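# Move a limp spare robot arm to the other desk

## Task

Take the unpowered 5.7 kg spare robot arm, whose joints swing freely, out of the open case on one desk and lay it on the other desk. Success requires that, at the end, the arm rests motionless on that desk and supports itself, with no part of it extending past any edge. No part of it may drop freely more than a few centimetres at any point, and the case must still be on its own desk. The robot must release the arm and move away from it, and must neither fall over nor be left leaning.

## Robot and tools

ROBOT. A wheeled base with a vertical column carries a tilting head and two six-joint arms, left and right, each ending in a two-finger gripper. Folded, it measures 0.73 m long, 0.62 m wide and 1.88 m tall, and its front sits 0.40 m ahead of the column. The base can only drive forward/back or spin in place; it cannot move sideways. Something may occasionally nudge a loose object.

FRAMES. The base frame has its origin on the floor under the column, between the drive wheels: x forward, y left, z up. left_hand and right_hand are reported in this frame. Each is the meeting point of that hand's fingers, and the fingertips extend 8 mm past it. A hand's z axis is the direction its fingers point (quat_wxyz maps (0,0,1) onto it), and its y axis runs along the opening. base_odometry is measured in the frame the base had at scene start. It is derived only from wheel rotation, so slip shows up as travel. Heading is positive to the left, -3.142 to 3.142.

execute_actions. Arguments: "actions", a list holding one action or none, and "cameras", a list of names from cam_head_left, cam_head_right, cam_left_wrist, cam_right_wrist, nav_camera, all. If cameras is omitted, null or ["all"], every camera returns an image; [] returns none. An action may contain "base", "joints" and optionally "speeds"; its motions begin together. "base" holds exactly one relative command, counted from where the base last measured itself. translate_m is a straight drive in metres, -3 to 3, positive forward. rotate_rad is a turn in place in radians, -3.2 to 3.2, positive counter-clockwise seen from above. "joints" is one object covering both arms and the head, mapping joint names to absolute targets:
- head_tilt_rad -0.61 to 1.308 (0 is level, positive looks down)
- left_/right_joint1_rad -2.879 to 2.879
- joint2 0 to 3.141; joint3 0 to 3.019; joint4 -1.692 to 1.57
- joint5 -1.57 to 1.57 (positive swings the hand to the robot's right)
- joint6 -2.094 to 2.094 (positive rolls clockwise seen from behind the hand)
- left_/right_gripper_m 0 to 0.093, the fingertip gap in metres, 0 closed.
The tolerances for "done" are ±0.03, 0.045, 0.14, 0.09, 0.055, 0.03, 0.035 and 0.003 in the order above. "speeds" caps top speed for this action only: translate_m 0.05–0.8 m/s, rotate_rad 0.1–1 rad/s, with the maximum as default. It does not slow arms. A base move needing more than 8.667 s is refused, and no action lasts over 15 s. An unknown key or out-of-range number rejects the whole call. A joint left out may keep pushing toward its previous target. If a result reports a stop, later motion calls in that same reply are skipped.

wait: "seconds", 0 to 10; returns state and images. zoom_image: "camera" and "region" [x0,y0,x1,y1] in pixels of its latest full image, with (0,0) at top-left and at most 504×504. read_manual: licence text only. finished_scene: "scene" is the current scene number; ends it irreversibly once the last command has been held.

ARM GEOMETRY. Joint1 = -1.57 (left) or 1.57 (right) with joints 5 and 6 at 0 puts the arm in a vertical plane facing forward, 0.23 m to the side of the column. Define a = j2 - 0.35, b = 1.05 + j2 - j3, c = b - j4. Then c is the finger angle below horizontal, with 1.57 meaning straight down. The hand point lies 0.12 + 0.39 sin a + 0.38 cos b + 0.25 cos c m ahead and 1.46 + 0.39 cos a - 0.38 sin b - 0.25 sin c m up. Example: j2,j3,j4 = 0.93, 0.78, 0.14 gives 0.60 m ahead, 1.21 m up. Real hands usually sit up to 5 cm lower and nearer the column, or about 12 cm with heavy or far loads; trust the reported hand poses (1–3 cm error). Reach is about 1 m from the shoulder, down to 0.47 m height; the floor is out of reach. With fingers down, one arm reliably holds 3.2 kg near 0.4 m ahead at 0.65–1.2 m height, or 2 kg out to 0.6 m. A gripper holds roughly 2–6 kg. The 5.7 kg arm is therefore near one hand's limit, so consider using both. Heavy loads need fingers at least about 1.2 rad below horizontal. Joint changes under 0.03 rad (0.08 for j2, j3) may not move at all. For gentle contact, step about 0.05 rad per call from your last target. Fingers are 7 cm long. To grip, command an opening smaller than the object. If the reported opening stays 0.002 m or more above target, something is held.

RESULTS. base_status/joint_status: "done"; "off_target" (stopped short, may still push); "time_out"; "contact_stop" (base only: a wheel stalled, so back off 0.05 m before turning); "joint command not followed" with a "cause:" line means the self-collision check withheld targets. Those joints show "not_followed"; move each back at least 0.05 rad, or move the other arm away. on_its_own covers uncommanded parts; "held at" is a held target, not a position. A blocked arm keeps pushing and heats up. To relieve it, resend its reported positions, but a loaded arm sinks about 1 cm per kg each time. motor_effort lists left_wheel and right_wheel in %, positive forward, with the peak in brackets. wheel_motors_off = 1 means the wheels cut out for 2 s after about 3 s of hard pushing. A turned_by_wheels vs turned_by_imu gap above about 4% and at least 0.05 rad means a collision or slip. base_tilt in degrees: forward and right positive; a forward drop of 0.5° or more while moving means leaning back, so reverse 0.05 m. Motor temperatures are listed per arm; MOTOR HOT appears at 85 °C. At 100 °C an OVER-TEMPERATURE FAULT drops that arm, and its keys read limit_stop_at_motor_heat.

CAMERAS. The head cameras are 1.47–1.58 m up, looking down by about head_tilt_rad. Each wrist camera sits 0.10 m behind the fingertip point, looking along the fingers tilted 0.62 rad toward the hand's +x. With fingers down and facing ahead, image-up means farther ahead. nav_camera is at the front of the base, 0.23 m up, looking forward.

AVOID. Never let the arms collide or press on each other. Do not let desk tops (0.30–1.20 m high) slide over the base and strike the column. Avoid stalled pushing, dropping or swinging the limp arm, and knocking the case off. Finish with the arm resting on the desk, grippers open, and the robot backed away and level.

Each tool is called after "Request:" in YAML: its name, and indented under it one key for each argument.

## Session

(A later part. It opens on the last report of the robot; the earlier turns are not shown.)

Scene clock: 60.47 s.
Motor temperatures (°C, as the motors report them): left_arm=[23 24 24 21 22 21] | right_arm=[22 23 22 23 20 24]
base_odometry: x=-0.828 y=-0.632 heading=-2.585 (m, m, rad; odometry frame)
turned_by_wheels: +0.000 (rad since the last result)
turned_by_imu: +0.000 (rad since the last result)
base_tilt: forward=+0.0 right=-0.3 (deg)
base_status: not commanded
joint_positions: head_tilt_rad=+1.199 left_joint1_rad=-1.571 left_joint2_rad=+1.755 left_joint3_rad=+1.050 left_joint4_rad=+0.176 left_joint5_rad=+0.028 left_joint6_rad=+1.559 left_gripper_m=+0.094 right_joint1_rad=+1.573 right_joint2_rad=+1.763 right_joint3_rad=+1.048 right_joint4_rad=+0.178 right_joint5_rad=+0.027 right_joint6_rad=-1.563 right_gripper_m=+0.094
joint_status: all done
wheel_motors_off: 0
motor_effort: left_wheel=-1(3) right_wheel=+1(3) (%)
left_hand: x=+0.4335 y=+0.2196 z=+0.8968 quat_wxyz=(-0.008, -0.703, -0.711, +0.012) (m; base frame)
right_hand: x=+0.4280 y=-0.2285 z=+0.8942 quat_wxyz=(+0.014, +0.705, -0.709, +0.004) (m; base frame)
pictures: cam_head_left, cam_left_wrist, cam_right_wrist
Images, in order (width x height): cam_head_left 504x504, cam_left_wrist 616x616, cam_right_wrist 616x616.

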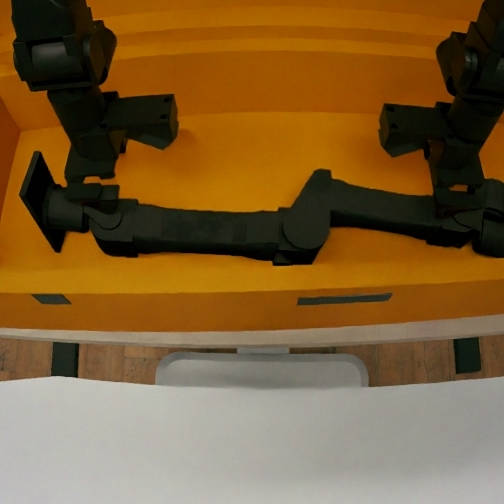

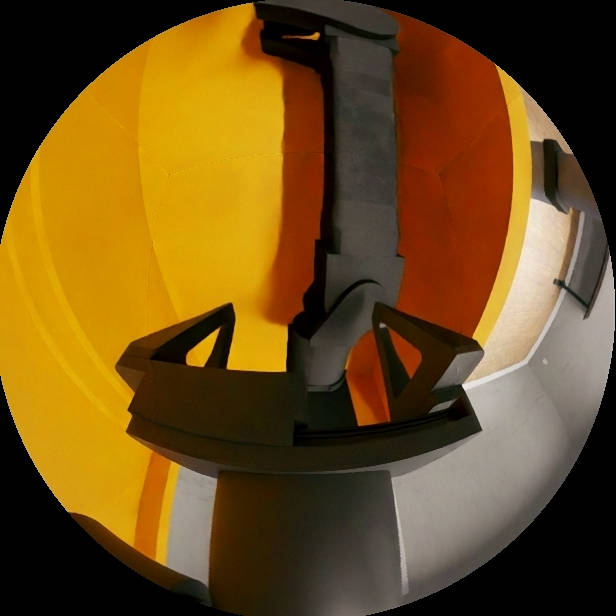

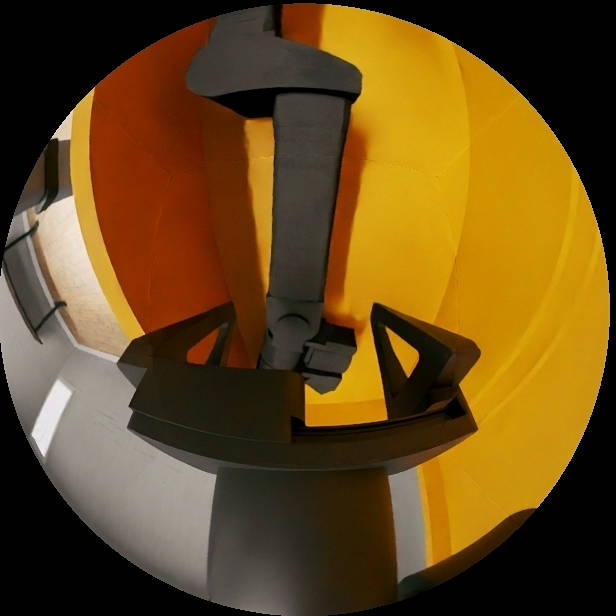

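Request:
execute_actions:
  actions:
    - {"joints":{"left_joint1_rad":-1.70,"right_joint1_rad":1.70,"left_joint4_rad":0.07}}
  cameras: ["cam_left_wrist","cam_right_wrist","cam_head_left"]

Scene clock: 65.10 s.
Motor temperatures (°C, as the motors report them): left_arm=[23 24 24 21 22 21] | right_arm=[22 23 22 23 21 24]
base_odometry: x=-0.828 y=-0.632 heading=-2.585 (m, m, rad; odometry frame)
turned_by_wheels: +0.000 (rad since the last result)
turned_by_imu: +0.001 (rad since the last result)
base_tilt: forward=+0.1 right=-0.3 (deg)
base_status: not commanded
joint_positions: head_tilt_rad=+1.199 left_joint1_rad=-1.702 left_joint2_rad=+1.755 left_joint3_rad=+1.051 left_joint4_rad=+0.082 left_joint5_rad=+0.029 left_joint6_rad=+1.559 left_gripper_m=+0.094 right_joint1_rad=+1.701 right_joint2_rad=+1.763 right_joint3_rad=+1.048 right_joint4_rad=+0.178 right_joint5_rad=+0.027 right_joint6_rad=-1.563 right_gripper_m=+0.094
joint_status: all done
wheel_motors_off: 0
motor_effort: left_wheel=-1(1) right_wheel=+0(0) (%)
left_hand: x=+0.4083 y=+0.1348 z=+0.9034 quat_wxyz=(-0.014, -0.725, -0.684, +0.084) (m; base frame)
right_hand: x=+0.4256 y=-0.1443 z=+0.8985 quat_wxyz=(-0.025, +0.727, -0.686, -0.035) (m; base frame)
pictures: cam_head_left, cam_left_wrist, cam_right_wrist
Images, in order (width x height): cam_head_left 504x504, cam_left_wrist 616x616, cam_right_wrist 616x616.

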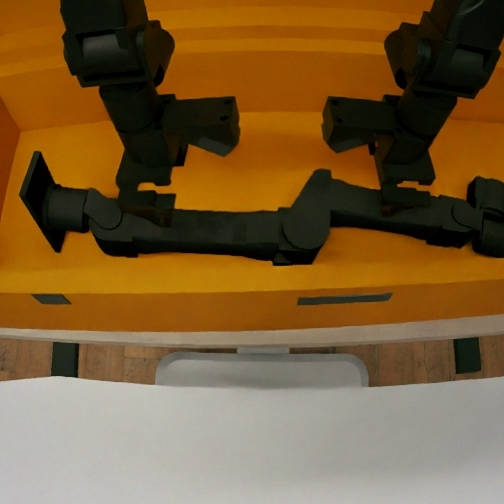

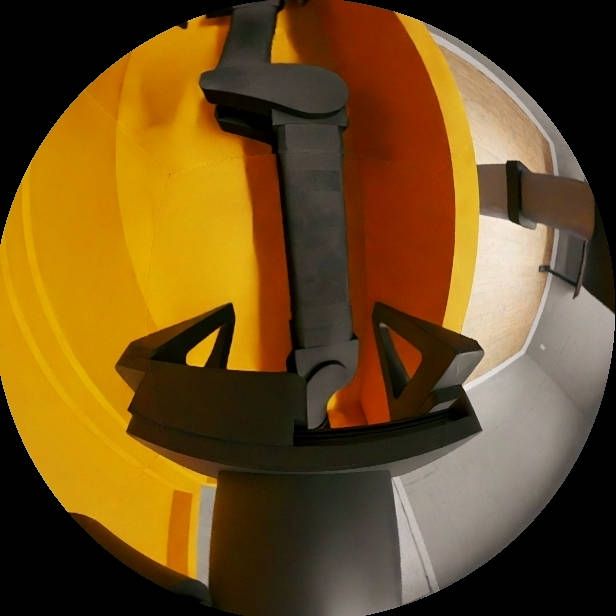

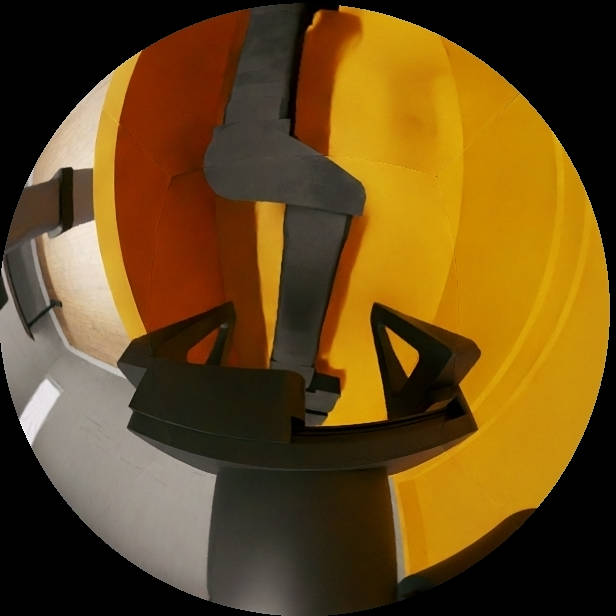

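Request:
execute_actions:
  actions:
    - {"joints":{"left_joint2_rad":1.95,"left_joint3_rad":1.22,"left_joint4_rad":0.09,"right_joint2_rad":1.95,"right_joint3_rad":1.22,"right_joint4_rad":0.20}}
  cameras: ["cam_left_wrist","cam_right_wrist","cam_head_left"]

Scene clock: 68.30 s.
Motor temperatures (°C, as the motors report them): left_arm=[23 24 24 21 22 21] | right_arm=[22 23 22 23 21 24]
base_odometry: x=-0.828 y=-0.632 heading=-2.585 (m, m, rad; odometry frame)
turned_by_wheels: +0.000 (rad since the last result)
turned_by_imu: +0.001 (rad since the last result)
base_tilt: forward=+0.0 right=-0.3 (deg)
base_status: not commanded
joint_positions: head_tilt_rad=+1.199 left_joint1_rad=-1.703 left_joint2_rad=+1.859 left_joint3_rad=+1.210 left_joint4_rad=+0.074 left_joint5_rad=+0.032 left_joint6_rad=+1.558 left_gripper_m=+0.094 right_joint1_rad=+1.701 right_joint2_rad=+1.902 right_joint3_rad=+1.224 right_joint4_rad=+0.195 right_joint5_rad=+0.027 right_joint6_rad=-1.564 right_gripper_m=+0.094
joint_status: all done
wheel_motors_off: 0
motor_effort: left_wheel=-4(4) right_wheel=+2(5) (%)
left_hand: x=+0.4444 y=+0.1262 z=+0.8601 quat_wxyz=(-0.032, -0.724, -0.685, +0.070) (m; base frame)
right_hand: x=+0.4575 y=-0.1360 z=+0.8438 quat_wxyz=(-0.046, +0.725, -0.687, -0.016) (m; base frame)
pictures: cam_head_left, cam_left_wrist, cam_right_wrist
Images, in order (width x height): cam_head_left 504x504, cam_left_wrist 616x616, cam_right_wrist 616x616.

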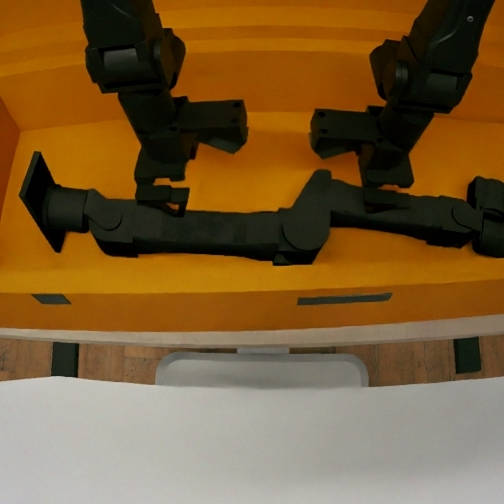

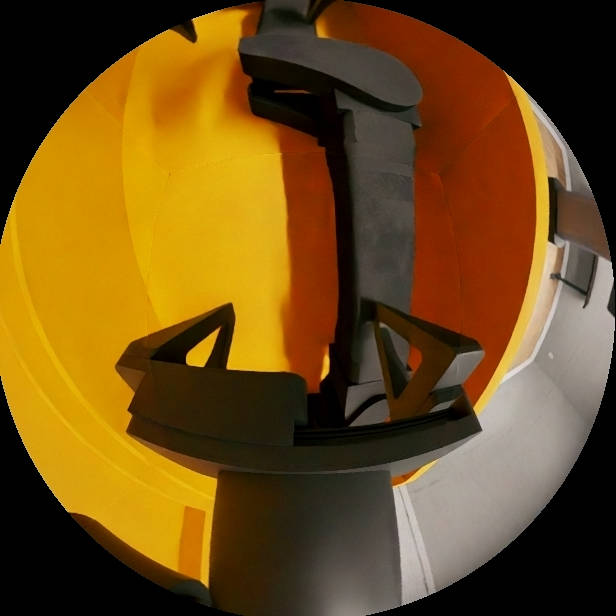

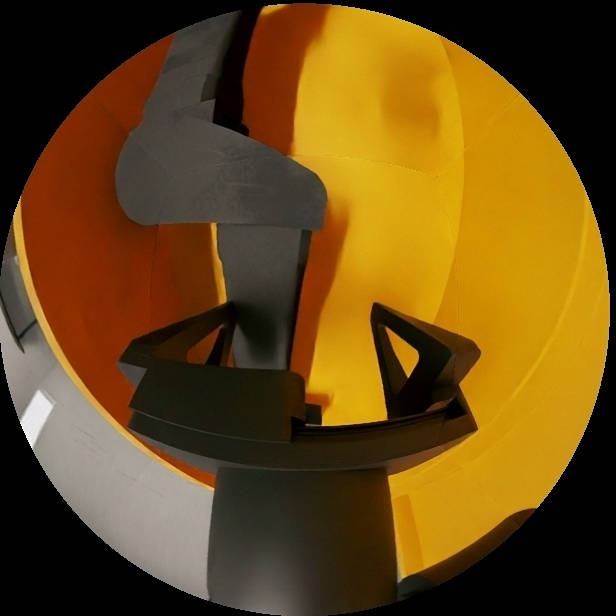

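Request:
execute_actions:
  actions:
    - {"joints":{"left_joint2_rad":1.75,"left_joint3_rad":1.12,"right_joint2_rad":1.75,"right_joint3_rad":1.12}}
  cameras: []

Request:
execute_actions:
  actions:
    - {"base":{"translate_m":-0.045},"speeds":{"translate_m":0.05}}
  cameras: []

Request:
execute_actions:
  actions:
    - {"joints":{"left_joint2_rad":1.97,"left_joint3_rad":1.22,"right_joint2_rad":1.97,"right_joint3_rad":1.22}}
  cameras: ["cam_left_wrist","cam_right_wrist","cam_head_left"]

Scene clock: 72.63 s.
Motor temperatures (°C, as the motors report them): left_arm=[23 24 24 21 22 21] | right_arm=[22 23 22 23 21 24]
base_odometry: x=-0.828 y=-0.632 heading=-2.585 (m, m, rad; odometry frame)
turned_by_wheels: +0.000 (rad since the last result)
turned_by_imu: +0.001 (rad since the last result)
base_tilt: forward=+0.1 right=-0.3 (deg)
base_status: not commanded
joint_positions: head_tilt_rad=+1.199 left_joint1_rad=-1.703 left_joint2_rad=+1.757 left_joint3_rad=+1.125 left_joint4_rad=+0.082 left_joint5_rad=+0.030 left_joint6_rad=+1.559 left_gripper_m=+0.094 right_joint1_rad=+1.701 right_joint2_rad=+1.735 right_joint3_rad=+1.124 right_joint4_rad=+0.195 right_joint5_rad=+0.027 right_joint6_rad=-1.564 right_gripper_m=+0.094
joint_status: all done
wheel_motors_off: 0
motor_effort: left_wheel=-2(4) right_wheel=+4(6) (%)
left_hand: x=+0.4527 y=+0.1303 z=+0.8977 quat_wxyz=(-0.041, -0.724, -0.685, +0.061) (m; base frame)
right_hand: x=+0.4926 y=-0.1406 z=+0.9053 quat_wxyz=(-0.070, +0.723, -0.687, +0.006) (m; base frame)
pictures: none
No camera images: the call's "cameras" was empty. Leave "cameras" out to get every camera's image.

Scene clock: 74.33 s.
Motor temperatures (°C, as the motors report them): left_arm=[23 24 24 21 22 21] | right_arm=[22 23 22 23 21 24]
base_odometry: x=-0.790 y=-0.608 heading=-2.586 (m, m, rad; odometry frame)
turned_by_wheels: +0.000 (rad since the last result)
turned_by_imu: +0.000 (rad since the last result)
base_tilt: forward=+0.1 right=-0.3 (deg)
base_status: done
joint_positions: head_tilt_rad=+1.199 left_joint1_rad=-1.703 left_joint2_rad=+1.757 left_joint3_rad=+1.120 left_joint4_rad=+0.082 left_joint5_rad=+0.030 left_joint6_rad=+1.559 left_gripper_m=+0.094 right_joint1_rad=+1.701 right_joint2_rad=+1.739 right_joint3_rad=+1.119 right_joint4_rad=+0.195 right_joint5_rad=+0.027 right_joint6_rad=-1.564 right_gripper_m=+0.094
joint_status: not commanded
wheel_motors_off: 0
motor_effort: left_wheel=-1(32) right_wheel=+0(39) (%)
left_hand: x=+0.4493 y=+0.1306 z=+0.8979 quat_wxyz=(-0.039, -0.724, -0.685, +0.062) (m; base frame)
right_hand: x=+0.4876 y=-0.1408 z=+0.9039 quat_wxyz=(-0.067, +0.723, -0.687, +0.004) (m; base frame)
pictures: none
No camera images: the call's "cameras" was empty. Leave "cameras" out to get every camera's image.

Scene clock: 75.40 s.
Motor temperatures (°C, as the motors report them): left_arm=[23 24 24 21 22 21] | right_arm=[22 23 22 23 21 24]
base_odometry: x=-0.790 y=-0.608 heading=-2.586 (m, m, rad; odometry frame)
turned_by_wheels: +0.000 (rad since the last result)
turned_by_imu: +0.000 (rad since the last result)
base_tilt: forward=+0.1 right=-0.4 (deg)
base_status: not commanded
joint_positions: head_tilt_rad=+1.199 left_joint1_rad=-1.704 left_joint2_rad=+1.946 left_joint3_rad=+1.235 left_joint4_rad=+0.090 left_joint5_rad=+0.030 left_joint6_rad=+1.555 left_gripper_m=+0.094 right_joint1_rad=+1.701 right_joint2_rad=+1.945 right_joint3_rad=+1.245 right_joint4_rad=+0.220 right_joint5_rad=+0.027 right_joint6_rad=-1.564 right_gripper_m=+0.094
joint_status: all done
wheel_motors_off: 0
motor_effort: left_wheel=-3(4) right_wheel=-2(5) (%)
left_hand: x=+0.4100 y=+0.1244 z=+0.8312 quat_wxyz=(-0.015, -0.724, -0.685, +0.085) (m; base frame)
right_hand: x=+0.4493 y=-0.1348 z=+0.8286 quat_wxyz=(-0.046, +0.726, -0.686, -0.015) (m; base frame)
pictures: cam_head_left, cam_left_wrist, cam_right_wrist
Images, in order (width x height): cam_head_left 504x504, cam_left_wrist 616x616, cam_right_wrist 616x616.

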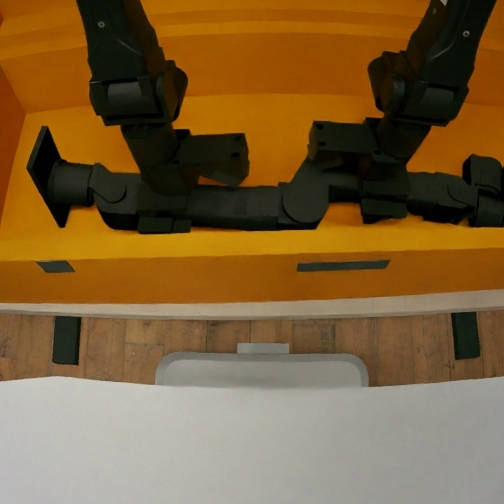

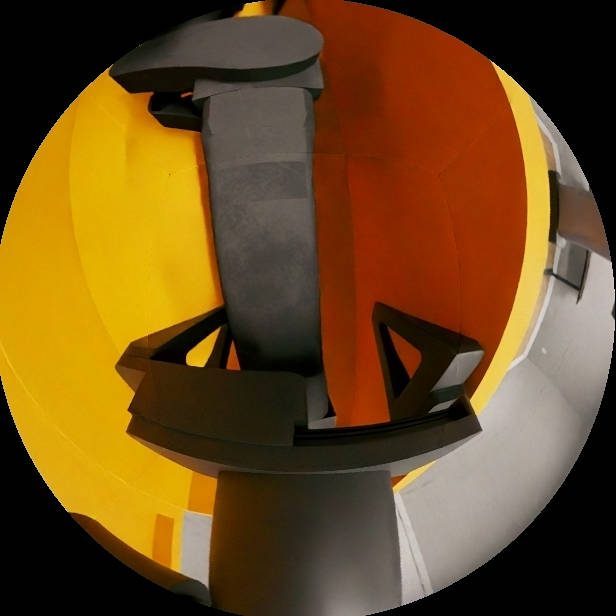

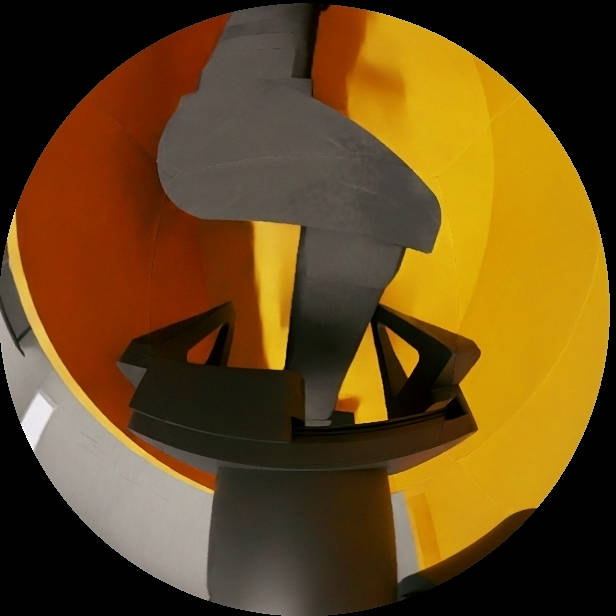

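Straddling. Lower a bit, then grip.

Request:
execute_actions:
  actions:
    - {"joints":{"left_joint2_rad":2.06,"left_joint3_rad":1.27,"right_joint2_rad":2.06,"right_joint3_rad":1.27}}
  cameras: []

Request:
execute_actions:
  actions:
    - {"joints":{"left_gripper_m":0,"right_gripper_m":0}}
  cameras: ["cam_left_wrist","cam_right_wrist","cam_head_left"]

Scene clock: 77.97 s.
Motor temperatures (°C, as the motors report them): left_arm=[23 24 24 21 22 21] | right_arm=[22 23 22 23 21 24]
base_odometry: x=-0.790 y=-0.608 heading=-2.586 (m, m, rad; odometry frame)
turned_by_wheels: +0.000 (rad since the last result)
turned_by_imu: +0.001 (rad since the last result)
base_tilt: forward=+0.1 right=-0.2 (deg)
base_status: not commanded
joint_positions: head_tilt_rad=+1.199 left_joint1_rad=-1.703 left_joint2_rad=+2.011 left_joint3_rad=+1.300 left_joint4_rad=+0.094 left_joint5_rad=+0.029 left_joint6_rad=+1.555 left_gripper_m=+0.094 right_joint1_rad=+1.701 right_joint2_rad=+2.000 right_joint3_rad=+1.304 right_joint4_rad=+0.221 right_joint5_rad=+0.027 right_joint6_rad=-1.564 right_gripper_m=+0.094
joint_status: all done
wheel_motors_off: 0
motor_effort: left_wheel=-3(4) right_wheel=-3(3) (%)
left_hand: x=+0.4093 y=+0.1225 z=+0.8064 quat_wxyz=(-0.016, -0.724, -0.685, +0.083) (m; base frame)
right_hand: x=+0.4509 y=-0.1325 z=+0.8074 quat_wxyz=(-0.048, +0.725, -0.687, -0.013) (m; base frame)
pictures: none
No camera images: the call's "cameras" was empty. Leave "cameras" out to get every camera's image.

Scene clock: 78.70 s.
Motor temperatures (°C, as the motors report them): left_arm=[23 24 24 21 22 21] | right_arm=[22 23 22 23 21 24]
base_odometry: x=-0.790 y=-0.608 heading=-2.586 (m, m, rad; odometry frame)
turned_by_wheels: +0.000 (rad since the last result)
turned_by_imu: +0.000 (rad since the last result)
base_tilt: forward=+0.0 right=-0.3 (deg)
base_status: not commanded
joint_positions: head_tilt_rad=+1.199 left_joint1_rad=-1.703 left_joint2_rad=+2.011 left_joint3_rad=+1.311 left_joint4_rad=+0.107 left_joint5_rad=+0.031 left_joint6_rad=+1.529 left_gripper_m=+0.056 right_joint1_rad=+1.701 right_joint2_rad=+1.994 right_joint3_rad=+1.315 right_joint4_rad=+0.228 right_joint5_rad=+0.026 right_joint6_rad=-1.550 right_gripper_m=+0.055
joint_status: left_gripper_m off_target (ended at +0.056, target +0.000); right_gripper_m off_target (ended at +0.055, target +0.000)
wheel_motors_off: 0
motor_effort: left_wheel=-3(4) right_wheel=-4(7) (%)
left_hand: x=+0.4186 y=+0.1214 z=+0.8050 quat_wxyz=(-0.024, -0.714, -0.695, +0.076) (m; base frame)
right_hand: x=+0.4633 y=-0.1314 z=+0.8091 quat_wxyz=(-0.057, +0.720, -0.692, -0.006) (m; base frame)
pictures: cam_head_left, cam_left_wrist, cam_right_wrist
Images, in order (width x height): cam_head_left 504x504, cam_left_wrist 616x616, cam_right_wrist 616x616.

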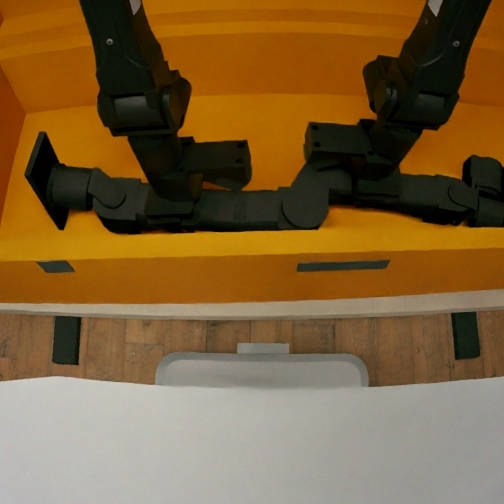

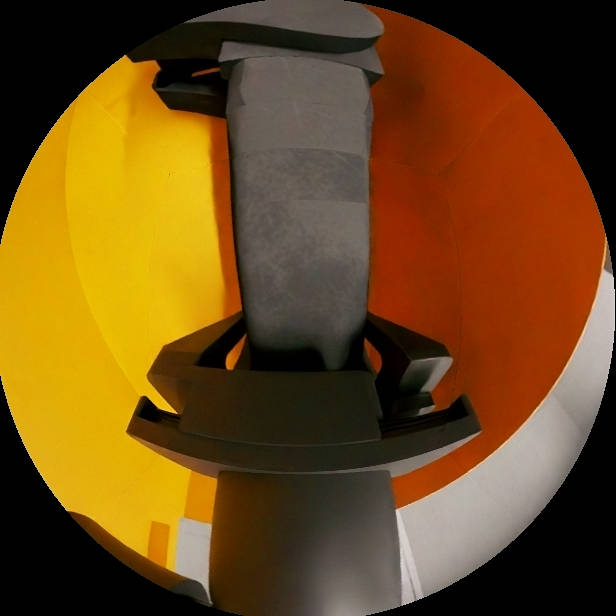

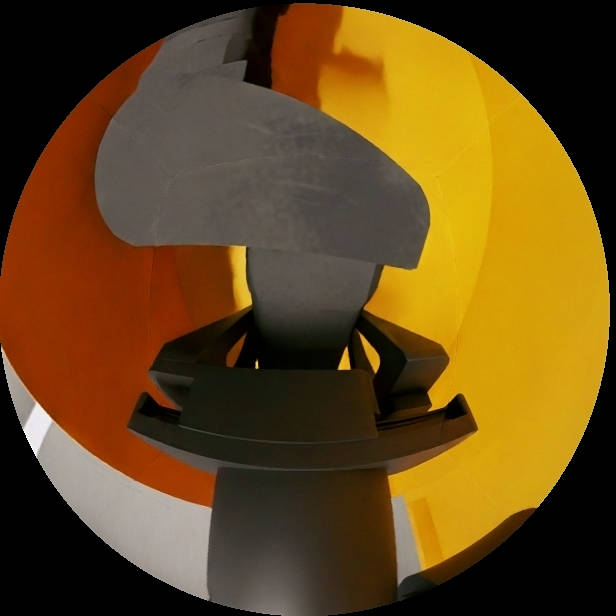

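Request:
execute_actions:
  actions:
    - {"joints":{"left_joint2_rad":1.5,"left_joint3_rad":0.95,"left_joint4_rad":0.0,"right_joint2_rad":1.5,"right_joint3_rad":0.95,"right_joint4_rad":0.1}}
  cameras: ["cam_head_left","cam_head_right"]

Scene clock: 82.00 s.
Motor temperatures (°C, as the motors report them): left_arm=[23 24 24 21 22 21] | right_arm=[22 23 22 23 21 24]
base_odometry: x=-0.790 y=-0.608 heading=-2.586 (m, m, rad; odometry frame)
turned_by_wheels: +0.000 (rad since the last result)
turned_by_imu: +0.001 (rad since the last result)
base_tilt: forward=+0.1 right=-0.3 (deg)
base_status: not commanded
joint_positions: head_tilt_rad=+1.199 left_joint1_rad=-1.726 left_joint2_rad=+1.587 left_joint3_rad=+0.973 left_joint4_rad=+0.007 left_joint5_rad=+0.023 left_joint6_rad=+1.516 left_gripper_m=+0.054 right_joint1_rad=+1.724 right_joint2_rad=+1.611 right_joint3_rad=+0.999 right_joint4_rad=+0.120 right_joint5_rad=+0.012 right_joint6_rad=-1.470 right_gripper_m=+0.056
joint_status: all done
wheel_motors_off: 0
motor_effort: left_wheel=-1(5) right_wheel=-1(7) (%)
left_hand: x=+0.4291 y=+0.1265 z=+0.9625 quat_wxyz=(-0.022, -0.714, -0.695, +0.085) (m; base frame)
right_hand: x=+0.4616 y=-0.1307 z=+0.9521 quat_wxyz=(-0.053, +0.696, -0.715, -0.034) (m; base frame)
pictures: cam_head_left, cam_head_right
Images, in order (width x height): cam_head_left 504x504, cam_head_right 504x504.

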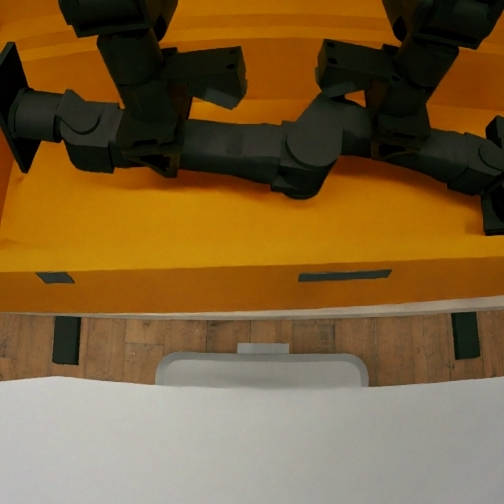

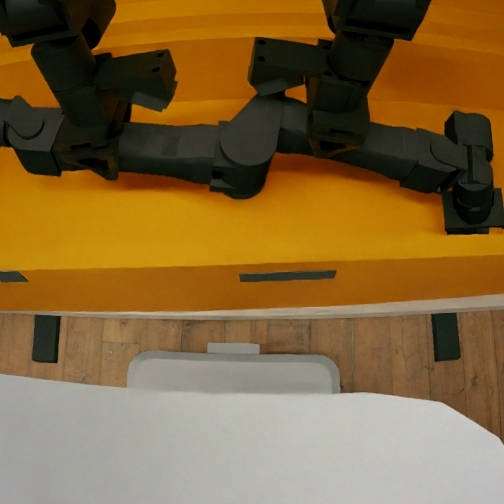

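Request:
execute_actions:
  actions:
    - {"joints":{"left_joint2_rad":0.85,"left_joint3_rad":0.85,"left_joint4_rad":-0.5,"right_joint2_rad":0.85,"right_joint3_rad":0.85,"right_joint4_rad":-0.42,"head_tilt_rad":0.8}}
  cameras: ["cam_head_left","cam_head_right","nav_camera"]

Scene clock: 86.87 s.
Motor temperatures (°C, as the motors report them): left_arm=[23 25 24 21 22 21] | right_arm=[22 24 22 23 21 25]
base_odometry: x=-0.790 y=-0.608 heading=-2.586 (m, m, rad; odometry frame)
turned_by_wheels: +0.000 (rad since the last result)
turned_by_imu: +0.001 (rad since the last result)
base_tilt: forward=+0.1 right=-0.2 (deg)
base_status: not commanded
joint_positions: head_tilt_rad=+0.816 left_joint1_rad=-1.766 left_joint2_rad=+0.938 left_joint3_rad=+0.793 left_joint4_rad=-0.487 left_joint5_rad=+0.047 left_joint6_rad=+1.526 left_gripper_m=+0.054 right_joint1_rad=+1.777 right_joint2_rad=+1.002 right_joint3_rad=+0.820 right_joint4_rad=-0.383 right_joint5_rad=-0.031 right_joint6_rad=-1.389 right_gripper_m=+0.055
joint_status: right_joint2_rad off_target (ended at +1.002, target +0.850); the others done
wheel_motors_off: 0
motor_effort: left_wheel=-1(3) right_wheel=+0(3) (%)
left_hand: x=+0.4485 y=+0.1335 z=+1.1851 quat_wxyz=(-0.033, -0.723, -0.681, +0.114) (m; base frame)
right_hand: x=+0.4714 y=-0.1266 z=+1.1651 quat_wxyz=(-0.050, +0.676, -0.729, -0.093) (m; base frame)
pictures: cam_head_left, cam_head_right, nav_camera
Images, in order (width x height): cam_head_left 504x504, cam_head_right 504x504, nav_camera 504x504.

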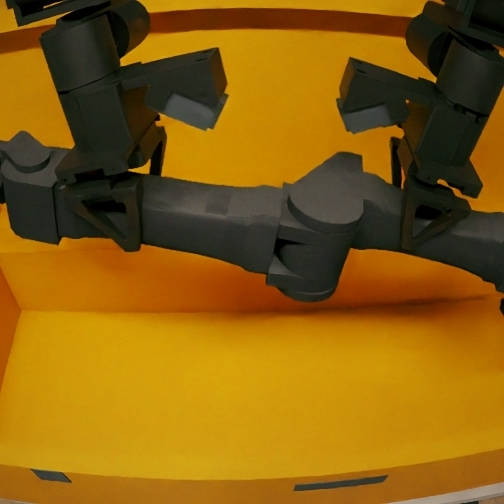

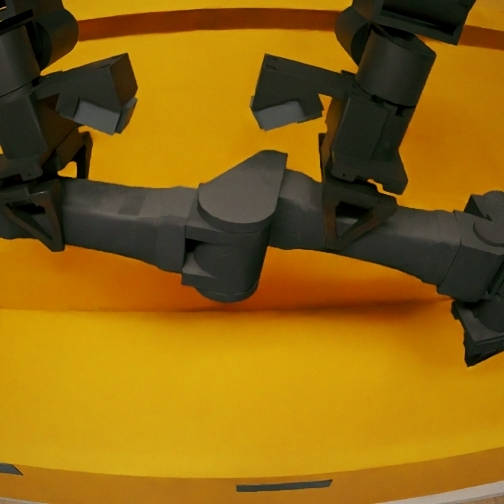

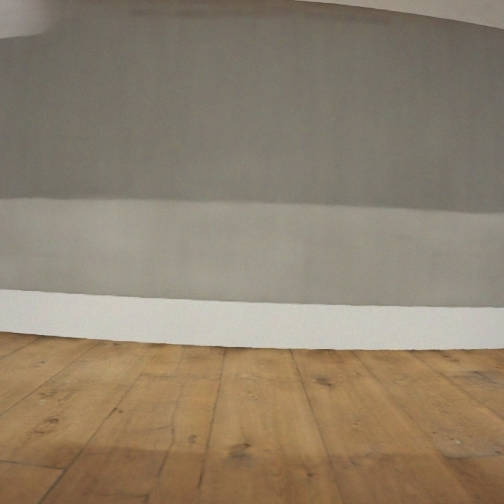

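Request:
execute_actions:
  actions:
    - {"joints":{"left_joint2_rad":0.62,"left_joint3_rad":0.85,"left_joint4_rad":-0.72,"right_joint2_rad":0.58,"right_joint3_rad":0.85,"right_joint4_rad":-0.72,"head_tilt_rad":0.6}}
  cameras: ["cam_head_left","cam_head_right","cam_right_wrist"]

Scene clock: 93.07 s.
Motor temperatures (°C, as the motors report them): left_arm=[23 25 25 21 23 21] | right_arm=[22 25 23 24 24 26]
base_odometry: x=-0.790 y=-0.608 heading=-2.586 (m, m, rad; odometry frame)
turned_by_wheels: +0.000 (rad since the last result)
turned_by_imu: +0.001 (rad since the last result)
base_tilt: forward=+0.1 right=-0.3 (deg)
base_status: not commanded
joint_positions: head_tilt_rad=+0.618 left_joint1_rad=-1.794 left_joint2_rad=+0.715 left_joint3_rad=+0.786 left_joint4_rad=-0.696 left_joint5_rad=+0.087 left_joint6_rad=+1.531 left_gripper_m=+0.054 right_joint1_rad=+1.793 right_joint2_rad=+0.730 right_joint3_rad=+0.804 right_joint4_rad=-0.651 right_joint5_rad=-0.061 right_joint6_rad=-1.367 right_gripper_m=+0.055
joint_status: right_joint2_rad time_out (moved -0.271 of -0.422); right_joint4_rad time_out (moved -0.269 of -0.337); the others done
wheel_motors_off: 0
on_its_own: right_joint2_rad reads +0.730 and still pushes toward +0.580 since a time_out; right_joint4_rad reads -0.651 and still pushes toward -0.720 since a time_out
motor_effort: left_wheel=-1(2) right_wheel=+0(1) (%)
left_hand: x=+0.4454 y=+0.1303 z=+1.2655 quat_wxyz=(-0.056, -0.726, -0.672, +0.135) (m; base frame)
right_hand: x=+0.4640 y=-0.1332 z=+1.2617 quat_wxyz=(-0.057, +0.670, -0.732, -0.115) (m; base frame)
pictures: cam_head_left, cam_head_right, cam_right_wrist
Images, in order (width x height): cam_head_left 504x504, cam_head_right 504x504, cam_right_wrist 616x616.

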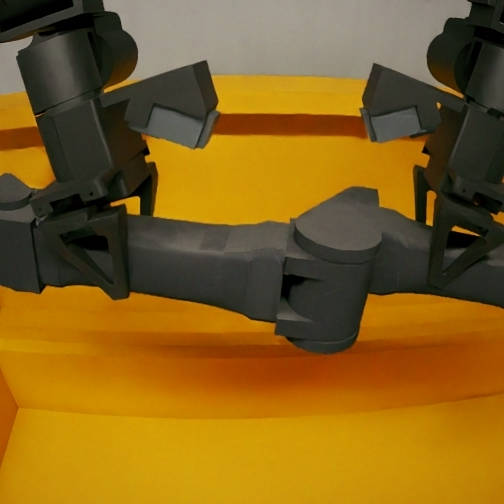

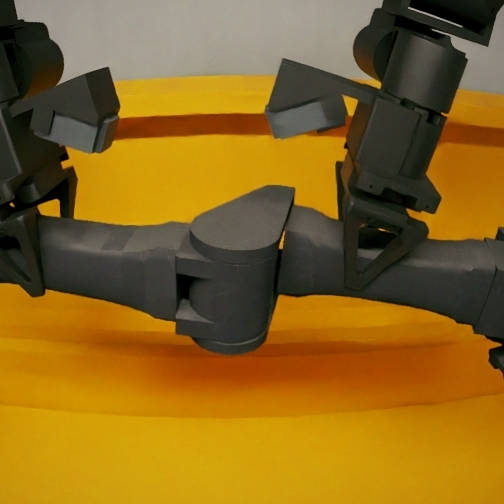

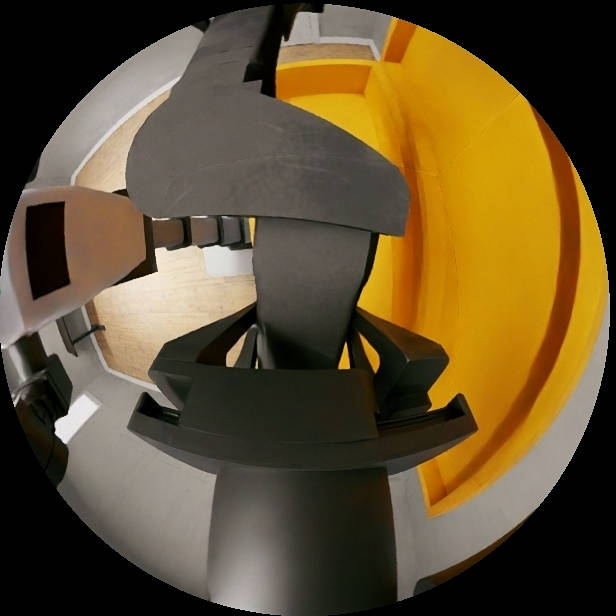

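Back out slowly, checking early.

Request:
execute_actions:
  actions:
    - {"base":{"translate_m":-0.14},"speeds":{"translate_m":0.06},"joints":{"head_tilt_rad":0.95}}
  cameras: ["cam_head_left","cam_head_right"]

Scene clock: 97.43 s.
Motor temperatures (°C, as the motors report them): left_arm=[23 25 26 21 25 21] | right_arm=[22 26 23 24 27 27]
base_odometry: x=-0.671 y=-0.534 heading=-2.585 (m, m, rad; odometry frame)
turned_by_wheels: +0.000 (rad since the last result)
turned_by_imu: +0.001 (rad since the last result)
base_tilt: forward=+0.1 right=-0.3 (deg)
base_status: done
joint_positions: head_tilt_rad=+0.951 left_joint1_rad=-1.794 left_joint2_rad=+0.717 left_joint3_rad=+0.780 left_joint4_rad=-0.699 left_joint5_rad=+0.087 left_joint6_rad=+1.527 left_gripper_m=+0.054 right_joint1_rad=+1.793 right_joint2_rad=+0.735 right_joint3_rad=+0.799 right_joint4_rad=-0.653 right_joint5_rad=-0.063 right_joint6_rad=-1.366 right_gripper_m=+0.055
joint_status: all done
wheel_motors_off: 0
on_its_own: right_joint2_rad reads +0.735 and still pushes toward +0.580 since a time_out; right_joint4_rad reads -0.653 and still pushes toward -0.720 since a time_out
motor_effort: left_wheel=-1(30) right_wheel=-2(41) (%)
left_hand: x=+0.4408 y=+0.1306 z=+1.2638 quat_wxyz=(-0.052, -0.725, -0.673, +0.139) (m; base frame)
right_hand: x=+0.4597 y=-0.1330 z=+1.2593 quat_wxyz=(-0.052, +0.669, -0.731, -0.119) (m; base frame)
pictures: cam_head_left, cam_head_right
Images, in order (width x height): cam_head_left 504x504, cam_head_right 504x504.

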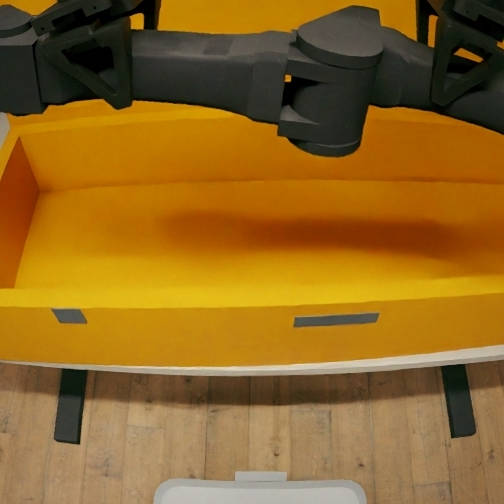

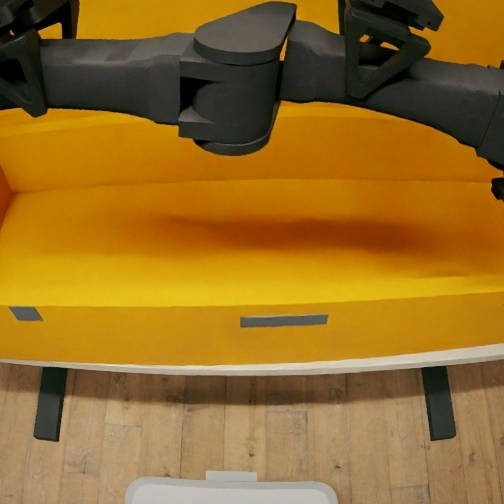

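Request:
execute_actions:
  actions:
    - {"base":{"translate_m":-0.7},"speeds":{"translate_m":0.12}}
  cameras: ["cam_head_left","cam_head_right"]

Request:
execute_actions:
  actions:
    - {"base":{"rotate_rad":3.1},"speeds":{"rotate_rad":0.42},"joints":{"head_tilt_rad":0.9}}
  cameras: ["cam_head_left","cam_head_right","nav_camera"]

Scene clock: 106.50 s.
Motor temperatures (°C, as the motors report them): left_arm=[23 26 27 21 27 21] | right_arm=[22 26 24 24 32 28]
base_odometry: x=-0.076 y=-0.165 heading=-2.585 (m, m, rad; odometry frame)
turned_by_wheels: +0.000 (rad since the last result)
turned_by_imu: +0.001 (rad since the last result)
base_tilt: forward=+0.1 right=-0.3 (deg)
base_status: done
joint_positions: head_tilt_rad=+0.951 left_joint1_rad=-1.794 left_joint2_rad=+0.717 left_joint3_rad=+0.776 left_joint4_rad=-0.703 left_joint5_rad=+0.088 left_joint6_rad=+1.524 left_gripper_m=+0.054 right_joint1_rad=+1.793 right_joint2_rad=+0.736 right_joint3_rad=+0.795 right_joint4_rad=-0.655 right_joint5_rad=-0.064 right_joint6_rad=-1.366 right_gripper_m=+0.055
joint_status: not commanded
wheel_motors_off: 0
on_its_own: right_joint2_rad reads +0.736 and still pushes toward +0.580 since a time_out; right_joint4_rad reads -0.655 and still pushes toward -0.720 since a time_out
motor_effort: left_wheel=-1(41) right_wheel=+0(47) (%)
left_hand: x=+0.4377 y=+0.1306 z=+1.2629 quat_wxyz=(-0.049, -0.724, -0.673, +0.142) (m; base frame)
right_hand: x=+0.4567 y=-0.1330 z=+1.2582 quat_wxyz=(-0.050, +0.669, -0.731, -0.121) (m; base frame)
pictures: cam_head_left, cam_head_right
Images, in order (width x height): cam_head_left 504x504, cam_head_right 504x504.

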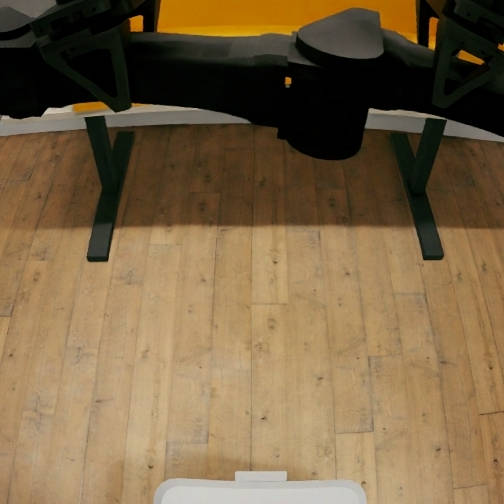

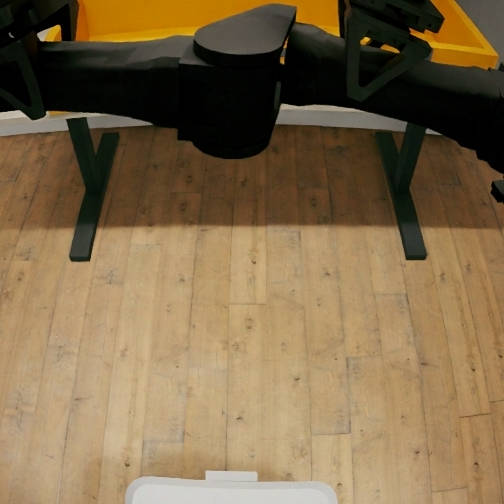

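Scene clock: 114.83 s.
Motor temperatures (°C, as the motors report them): left_arm=[24 26 28 21 29 22] | right_arm=[22 27 24 24 35 29]
base_odometry: x=-0.076 y=-0.165 heading=+0.514 (m, m, rad; odometry frame)
turned_by_wheels: +3.099 (rad since the last result)
turned_by_imu: +3.137 (rad since the last result)
base_tilt: forward=+0.1 right=-0.3 (deg)
base_status: done
joint_positions: head_tilt_rad=+0.915 left_joint1_rad=-1.795 left_joint2_rad=+0.717 left_joint3_rad=+0.776 left_joint4_rad=-0.703 left_joint5_rad=+0.087 left_joint6_rad=+1.524 left_gripper_m=+0.053 right_joint1_rad=+1.793 right_joint2_rad=+0.736 right_joint3_rad=+0.795 right_joint4_rad=-0.655 right_joint5_rad=-0.063 right_joint6_rad=-1.366 right_gripper_m=+0.055
joint_status: all done
wheel_motors_off: 0
on_its_own: right_joint2_rad reads +0.736 and still pushes toward +0.580 since a time_out; right_joint4_rad reads -0.655 and still pushes toward -0.720 since a time_out
motor_effort: left_wheel=-5(39) right_wheel=+6(58) (%)
left_hand: x=+0.4377 y=+0.1304 z=+1.2630 quat_wxyz=(-0.049, -0.724, -0.673, +0.142) (m; base frame)
right_hand: x=+0.4568 y=-0.1331 z=+1.2582 quat_wxyz=(-0.050, +0.669, -0.731, -0.121) (m; base frame)
pictures: cam_head_left, cam_head_right, nav_camera
Images, in order (width x height): cam_head_left 504x504, cam_head_right 504x504, nav_camera 504x504.

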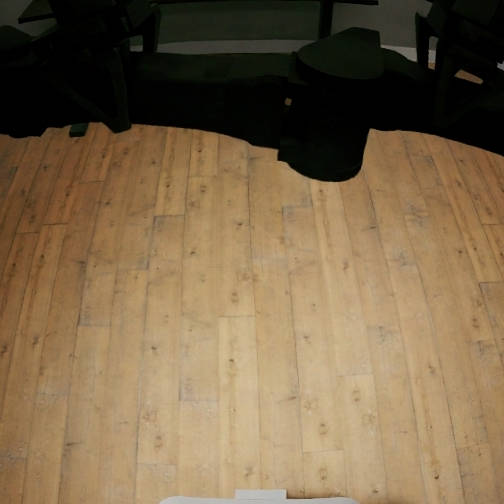

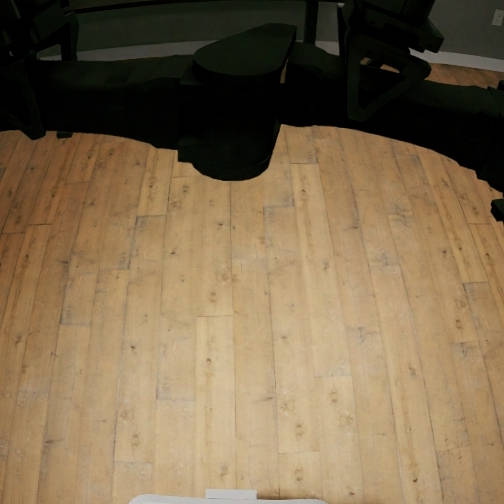

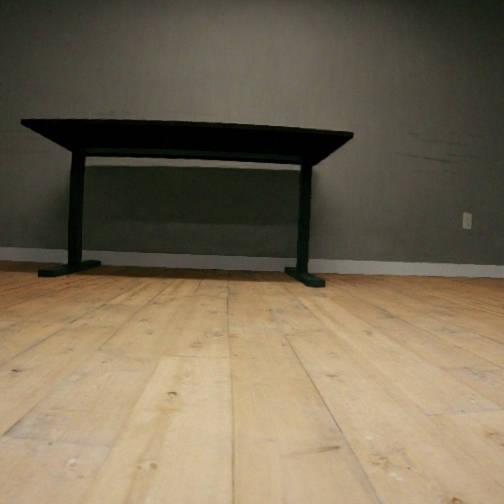

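Request:
execute_actions:
  actions:
    - {"base":{"rotate_rad":0.22},"speeds":{"rotate_rad":0.3}}
  cameras: []

Request:
execute_actions:
  actions:
    - {"base":{"translate_m":1.0},"speeds":{"translate_m":0.2}}
  cameras: []

Request:
execute_actions:
  actions:
    - {"base":{"rotate_rad":-0.22},"speeds":{"rotate_rad":0.3},"joints":{"head_tilt_rad":0.95}}
  cameras: ["cam_head_left","cam_head_right","nav_camera"]

Scene clock: 121.07 s.
Motor temperatures (°C, as the motors report them): left_arm=[24 26 29 21 30 22] | right_arm=[22 27 25 24 37 29]
base_odometry: x=-0.076 y=-0.164 heading=+0.733 (m, m, rad; odometry frame)
turned_by_wheels: +0.219 (rad since the last result)
turned_by_imu: +0.223 (rad since the last result)
base_tilt: forward=+0.1 right=-0.3 (deg)
base_status: done
joint_positions: head_tilt_rad=+0.915 left_joint1_rad=-1.795 left_joint2_rad=+0.717 left_joint3_rad=+0.776 left_joint4_rad=-0.703 left_joint5_rad=+0.086 left_joint6_rad=+1.524 left_gripper_m=+0.053 right_joint1_rad=+1.793 right_joint2_rad=+0.736 right_joint3_rad=+0.795 right_joint4_rad=-0.655 right_joint5_rad=-0.062 right_joint6_rad=-1.366 right_gripper_m=+0.055
joint_status: not commanded
wheel_motors_off: 0
on_its_own: right_joint2_rad reads +0.736 and still pushes toward +0.580 since a time_out; right_joint4_rad reads -0.655 and still pushes toward -0.720 since a time_out
motor_effort: left_wheel=-5(25) right_wheel=+4(33) (%)
left_hand: x=+0.4376 y=+0.1303 z=+1.2630 quat_wxyz=(-0.049, -0.724, -0.673, +0.142) (m; base frame)
right_hand: x=+0.4568 y=-0.1331 z=+1.2582 quat_wxyz=(-0.049, +0.669, -0.731, -0.121) (m; base frame)
pictures: none
No camera images: the call's "cameras" was empty. Leave "cameras" out to get every camera's image.

Scene clock: 127.10 s.
Motor temperatures (°C, as the motors report them): left_arm=[24 26 29 21 30 22] | right_arm=[22 27 25 24 39 29]
base_odometry: x=+0.667 y=+0.505 heading=+0.734 (m, m, rad; odometry frame)
turned_by_wheels: +0.001 (rad since the last result)
turned_by_imu: +0.003 (rad since the last result)
base_tilt: forward=+0.1 right=-0.2 (deg)
base_status: done
joint_positions: head_tilt_rad=+0.914 left_joint1_rad=-1.795 left_joint2_rad=+0.717 left_joint3_rad=+0.780 left_joint4_rad=-0.702 left_joint5_rad=+0.086 left_joint6_rad=+1.524 left_gripper_m=+0.053 right_joint1_rad=+1.793 right_joint2_rad=+0.736 right_joint3_rad=+0.800 right_joint4_rad=-0.656 right_joint5_rad=-0.061 right_joint6_rad=-1.367 right_gripper_m=+0.055
joint_status: not commanded
wheel_motors_off: 0
on_its_own: right_joint2_rad reads +0.736 and still pushes toward +0.580 since a time_out; right_joint4_rad reads -0.656 and still pushes toward -0.720 since a time_out
motor_effort: left_wheel=+2(42) right_wheel=-2(61) (%)
left_hand: x=+0.4402 y=+0.1302 z=+1.2637 quat_wxyz=(-0.051, -0.724, -0.673, +0.140) (m; base frame)
right_hand: x=+0.4596 y=-0.1332 z=+1.2592 quat_wxyz=(-0.051, +0.670, -0.731, -0.119) (m; base frame)
pictures: none
No camera images: the call's "cameras" was empty. Leave "cameras" out to get every camera's image.

Scene clock: 128.73 s.
Motor temperatures (°C, as the motors report them): left_arm=[24 26 29 21 30 22] | right_arm=[22 27 25 24 39 30]
base_odometry: x=+0.667 y=+0.505 heading=+0.515 (m, m, rad; odometry frame)
turned_by_wheels: -0.219 (rad since the last result)
turned_by_imu: -0.219 (rad since the last result)
base_tilt: forward=+0.0 right=-0.2 (deg)
base_status: done
joint_positions: head_tilt_rad=+0.950 left_joint1_rad=-1.795 left_joint2_rad=+0.717 left_joint3_rad=+0.780 left_joint4_rad=-0.702 left_joint5_rad=+0.086 left_joint6_rad=+1.524 left_gripper_m=+0.053 right_joint1_rad=+1.793 right_joint2_rad=+0.736 right_joint3_rad=+0.800 right_joint4_rad=-0.656 right_joint5_rad=-0.061 right_joint6_rad=-1.367 right_gripper_m=+0.055
joint_status: all done
wheel_motors_off: 0
on_its_own: right_joint2_rad reads +0.736 and still pushes toward +0.580 since a time_out; right_joint4_rad reads -0.656 and still pushes toward -0.720 since a time_out
motor_effort: left_wheel=+2(31) right_wheel=-3(54) (%)
left_hand: x=+0.4402 y=+0.1302 z=+1.2637 quat_wxyz=(-0.051, -0.724, -0.673, +0.140) (m; base frame)
right_hand: x=+0.4596 y=-0.1332 z=+1.2592 quat_wxyz=(-0.051, +0.670, -0.731, -0.119) (m; base frame)
pictures: cam_head_left, cam_head_right, nav_camera
Images, in order (width x height): cam_head_left 504x504, cam_head_right 504x504, nav_camera 504x504.

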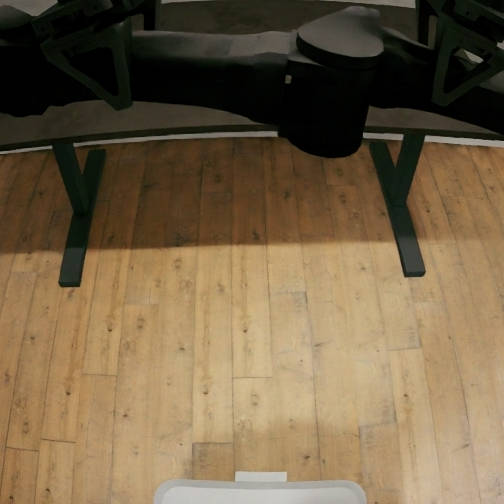

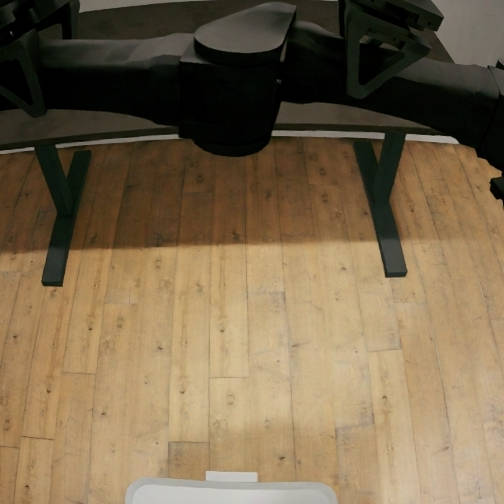

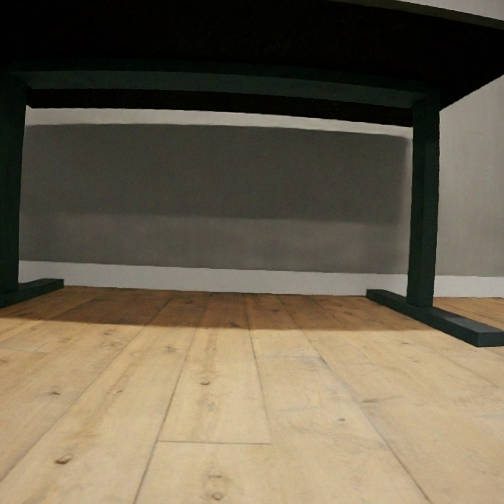

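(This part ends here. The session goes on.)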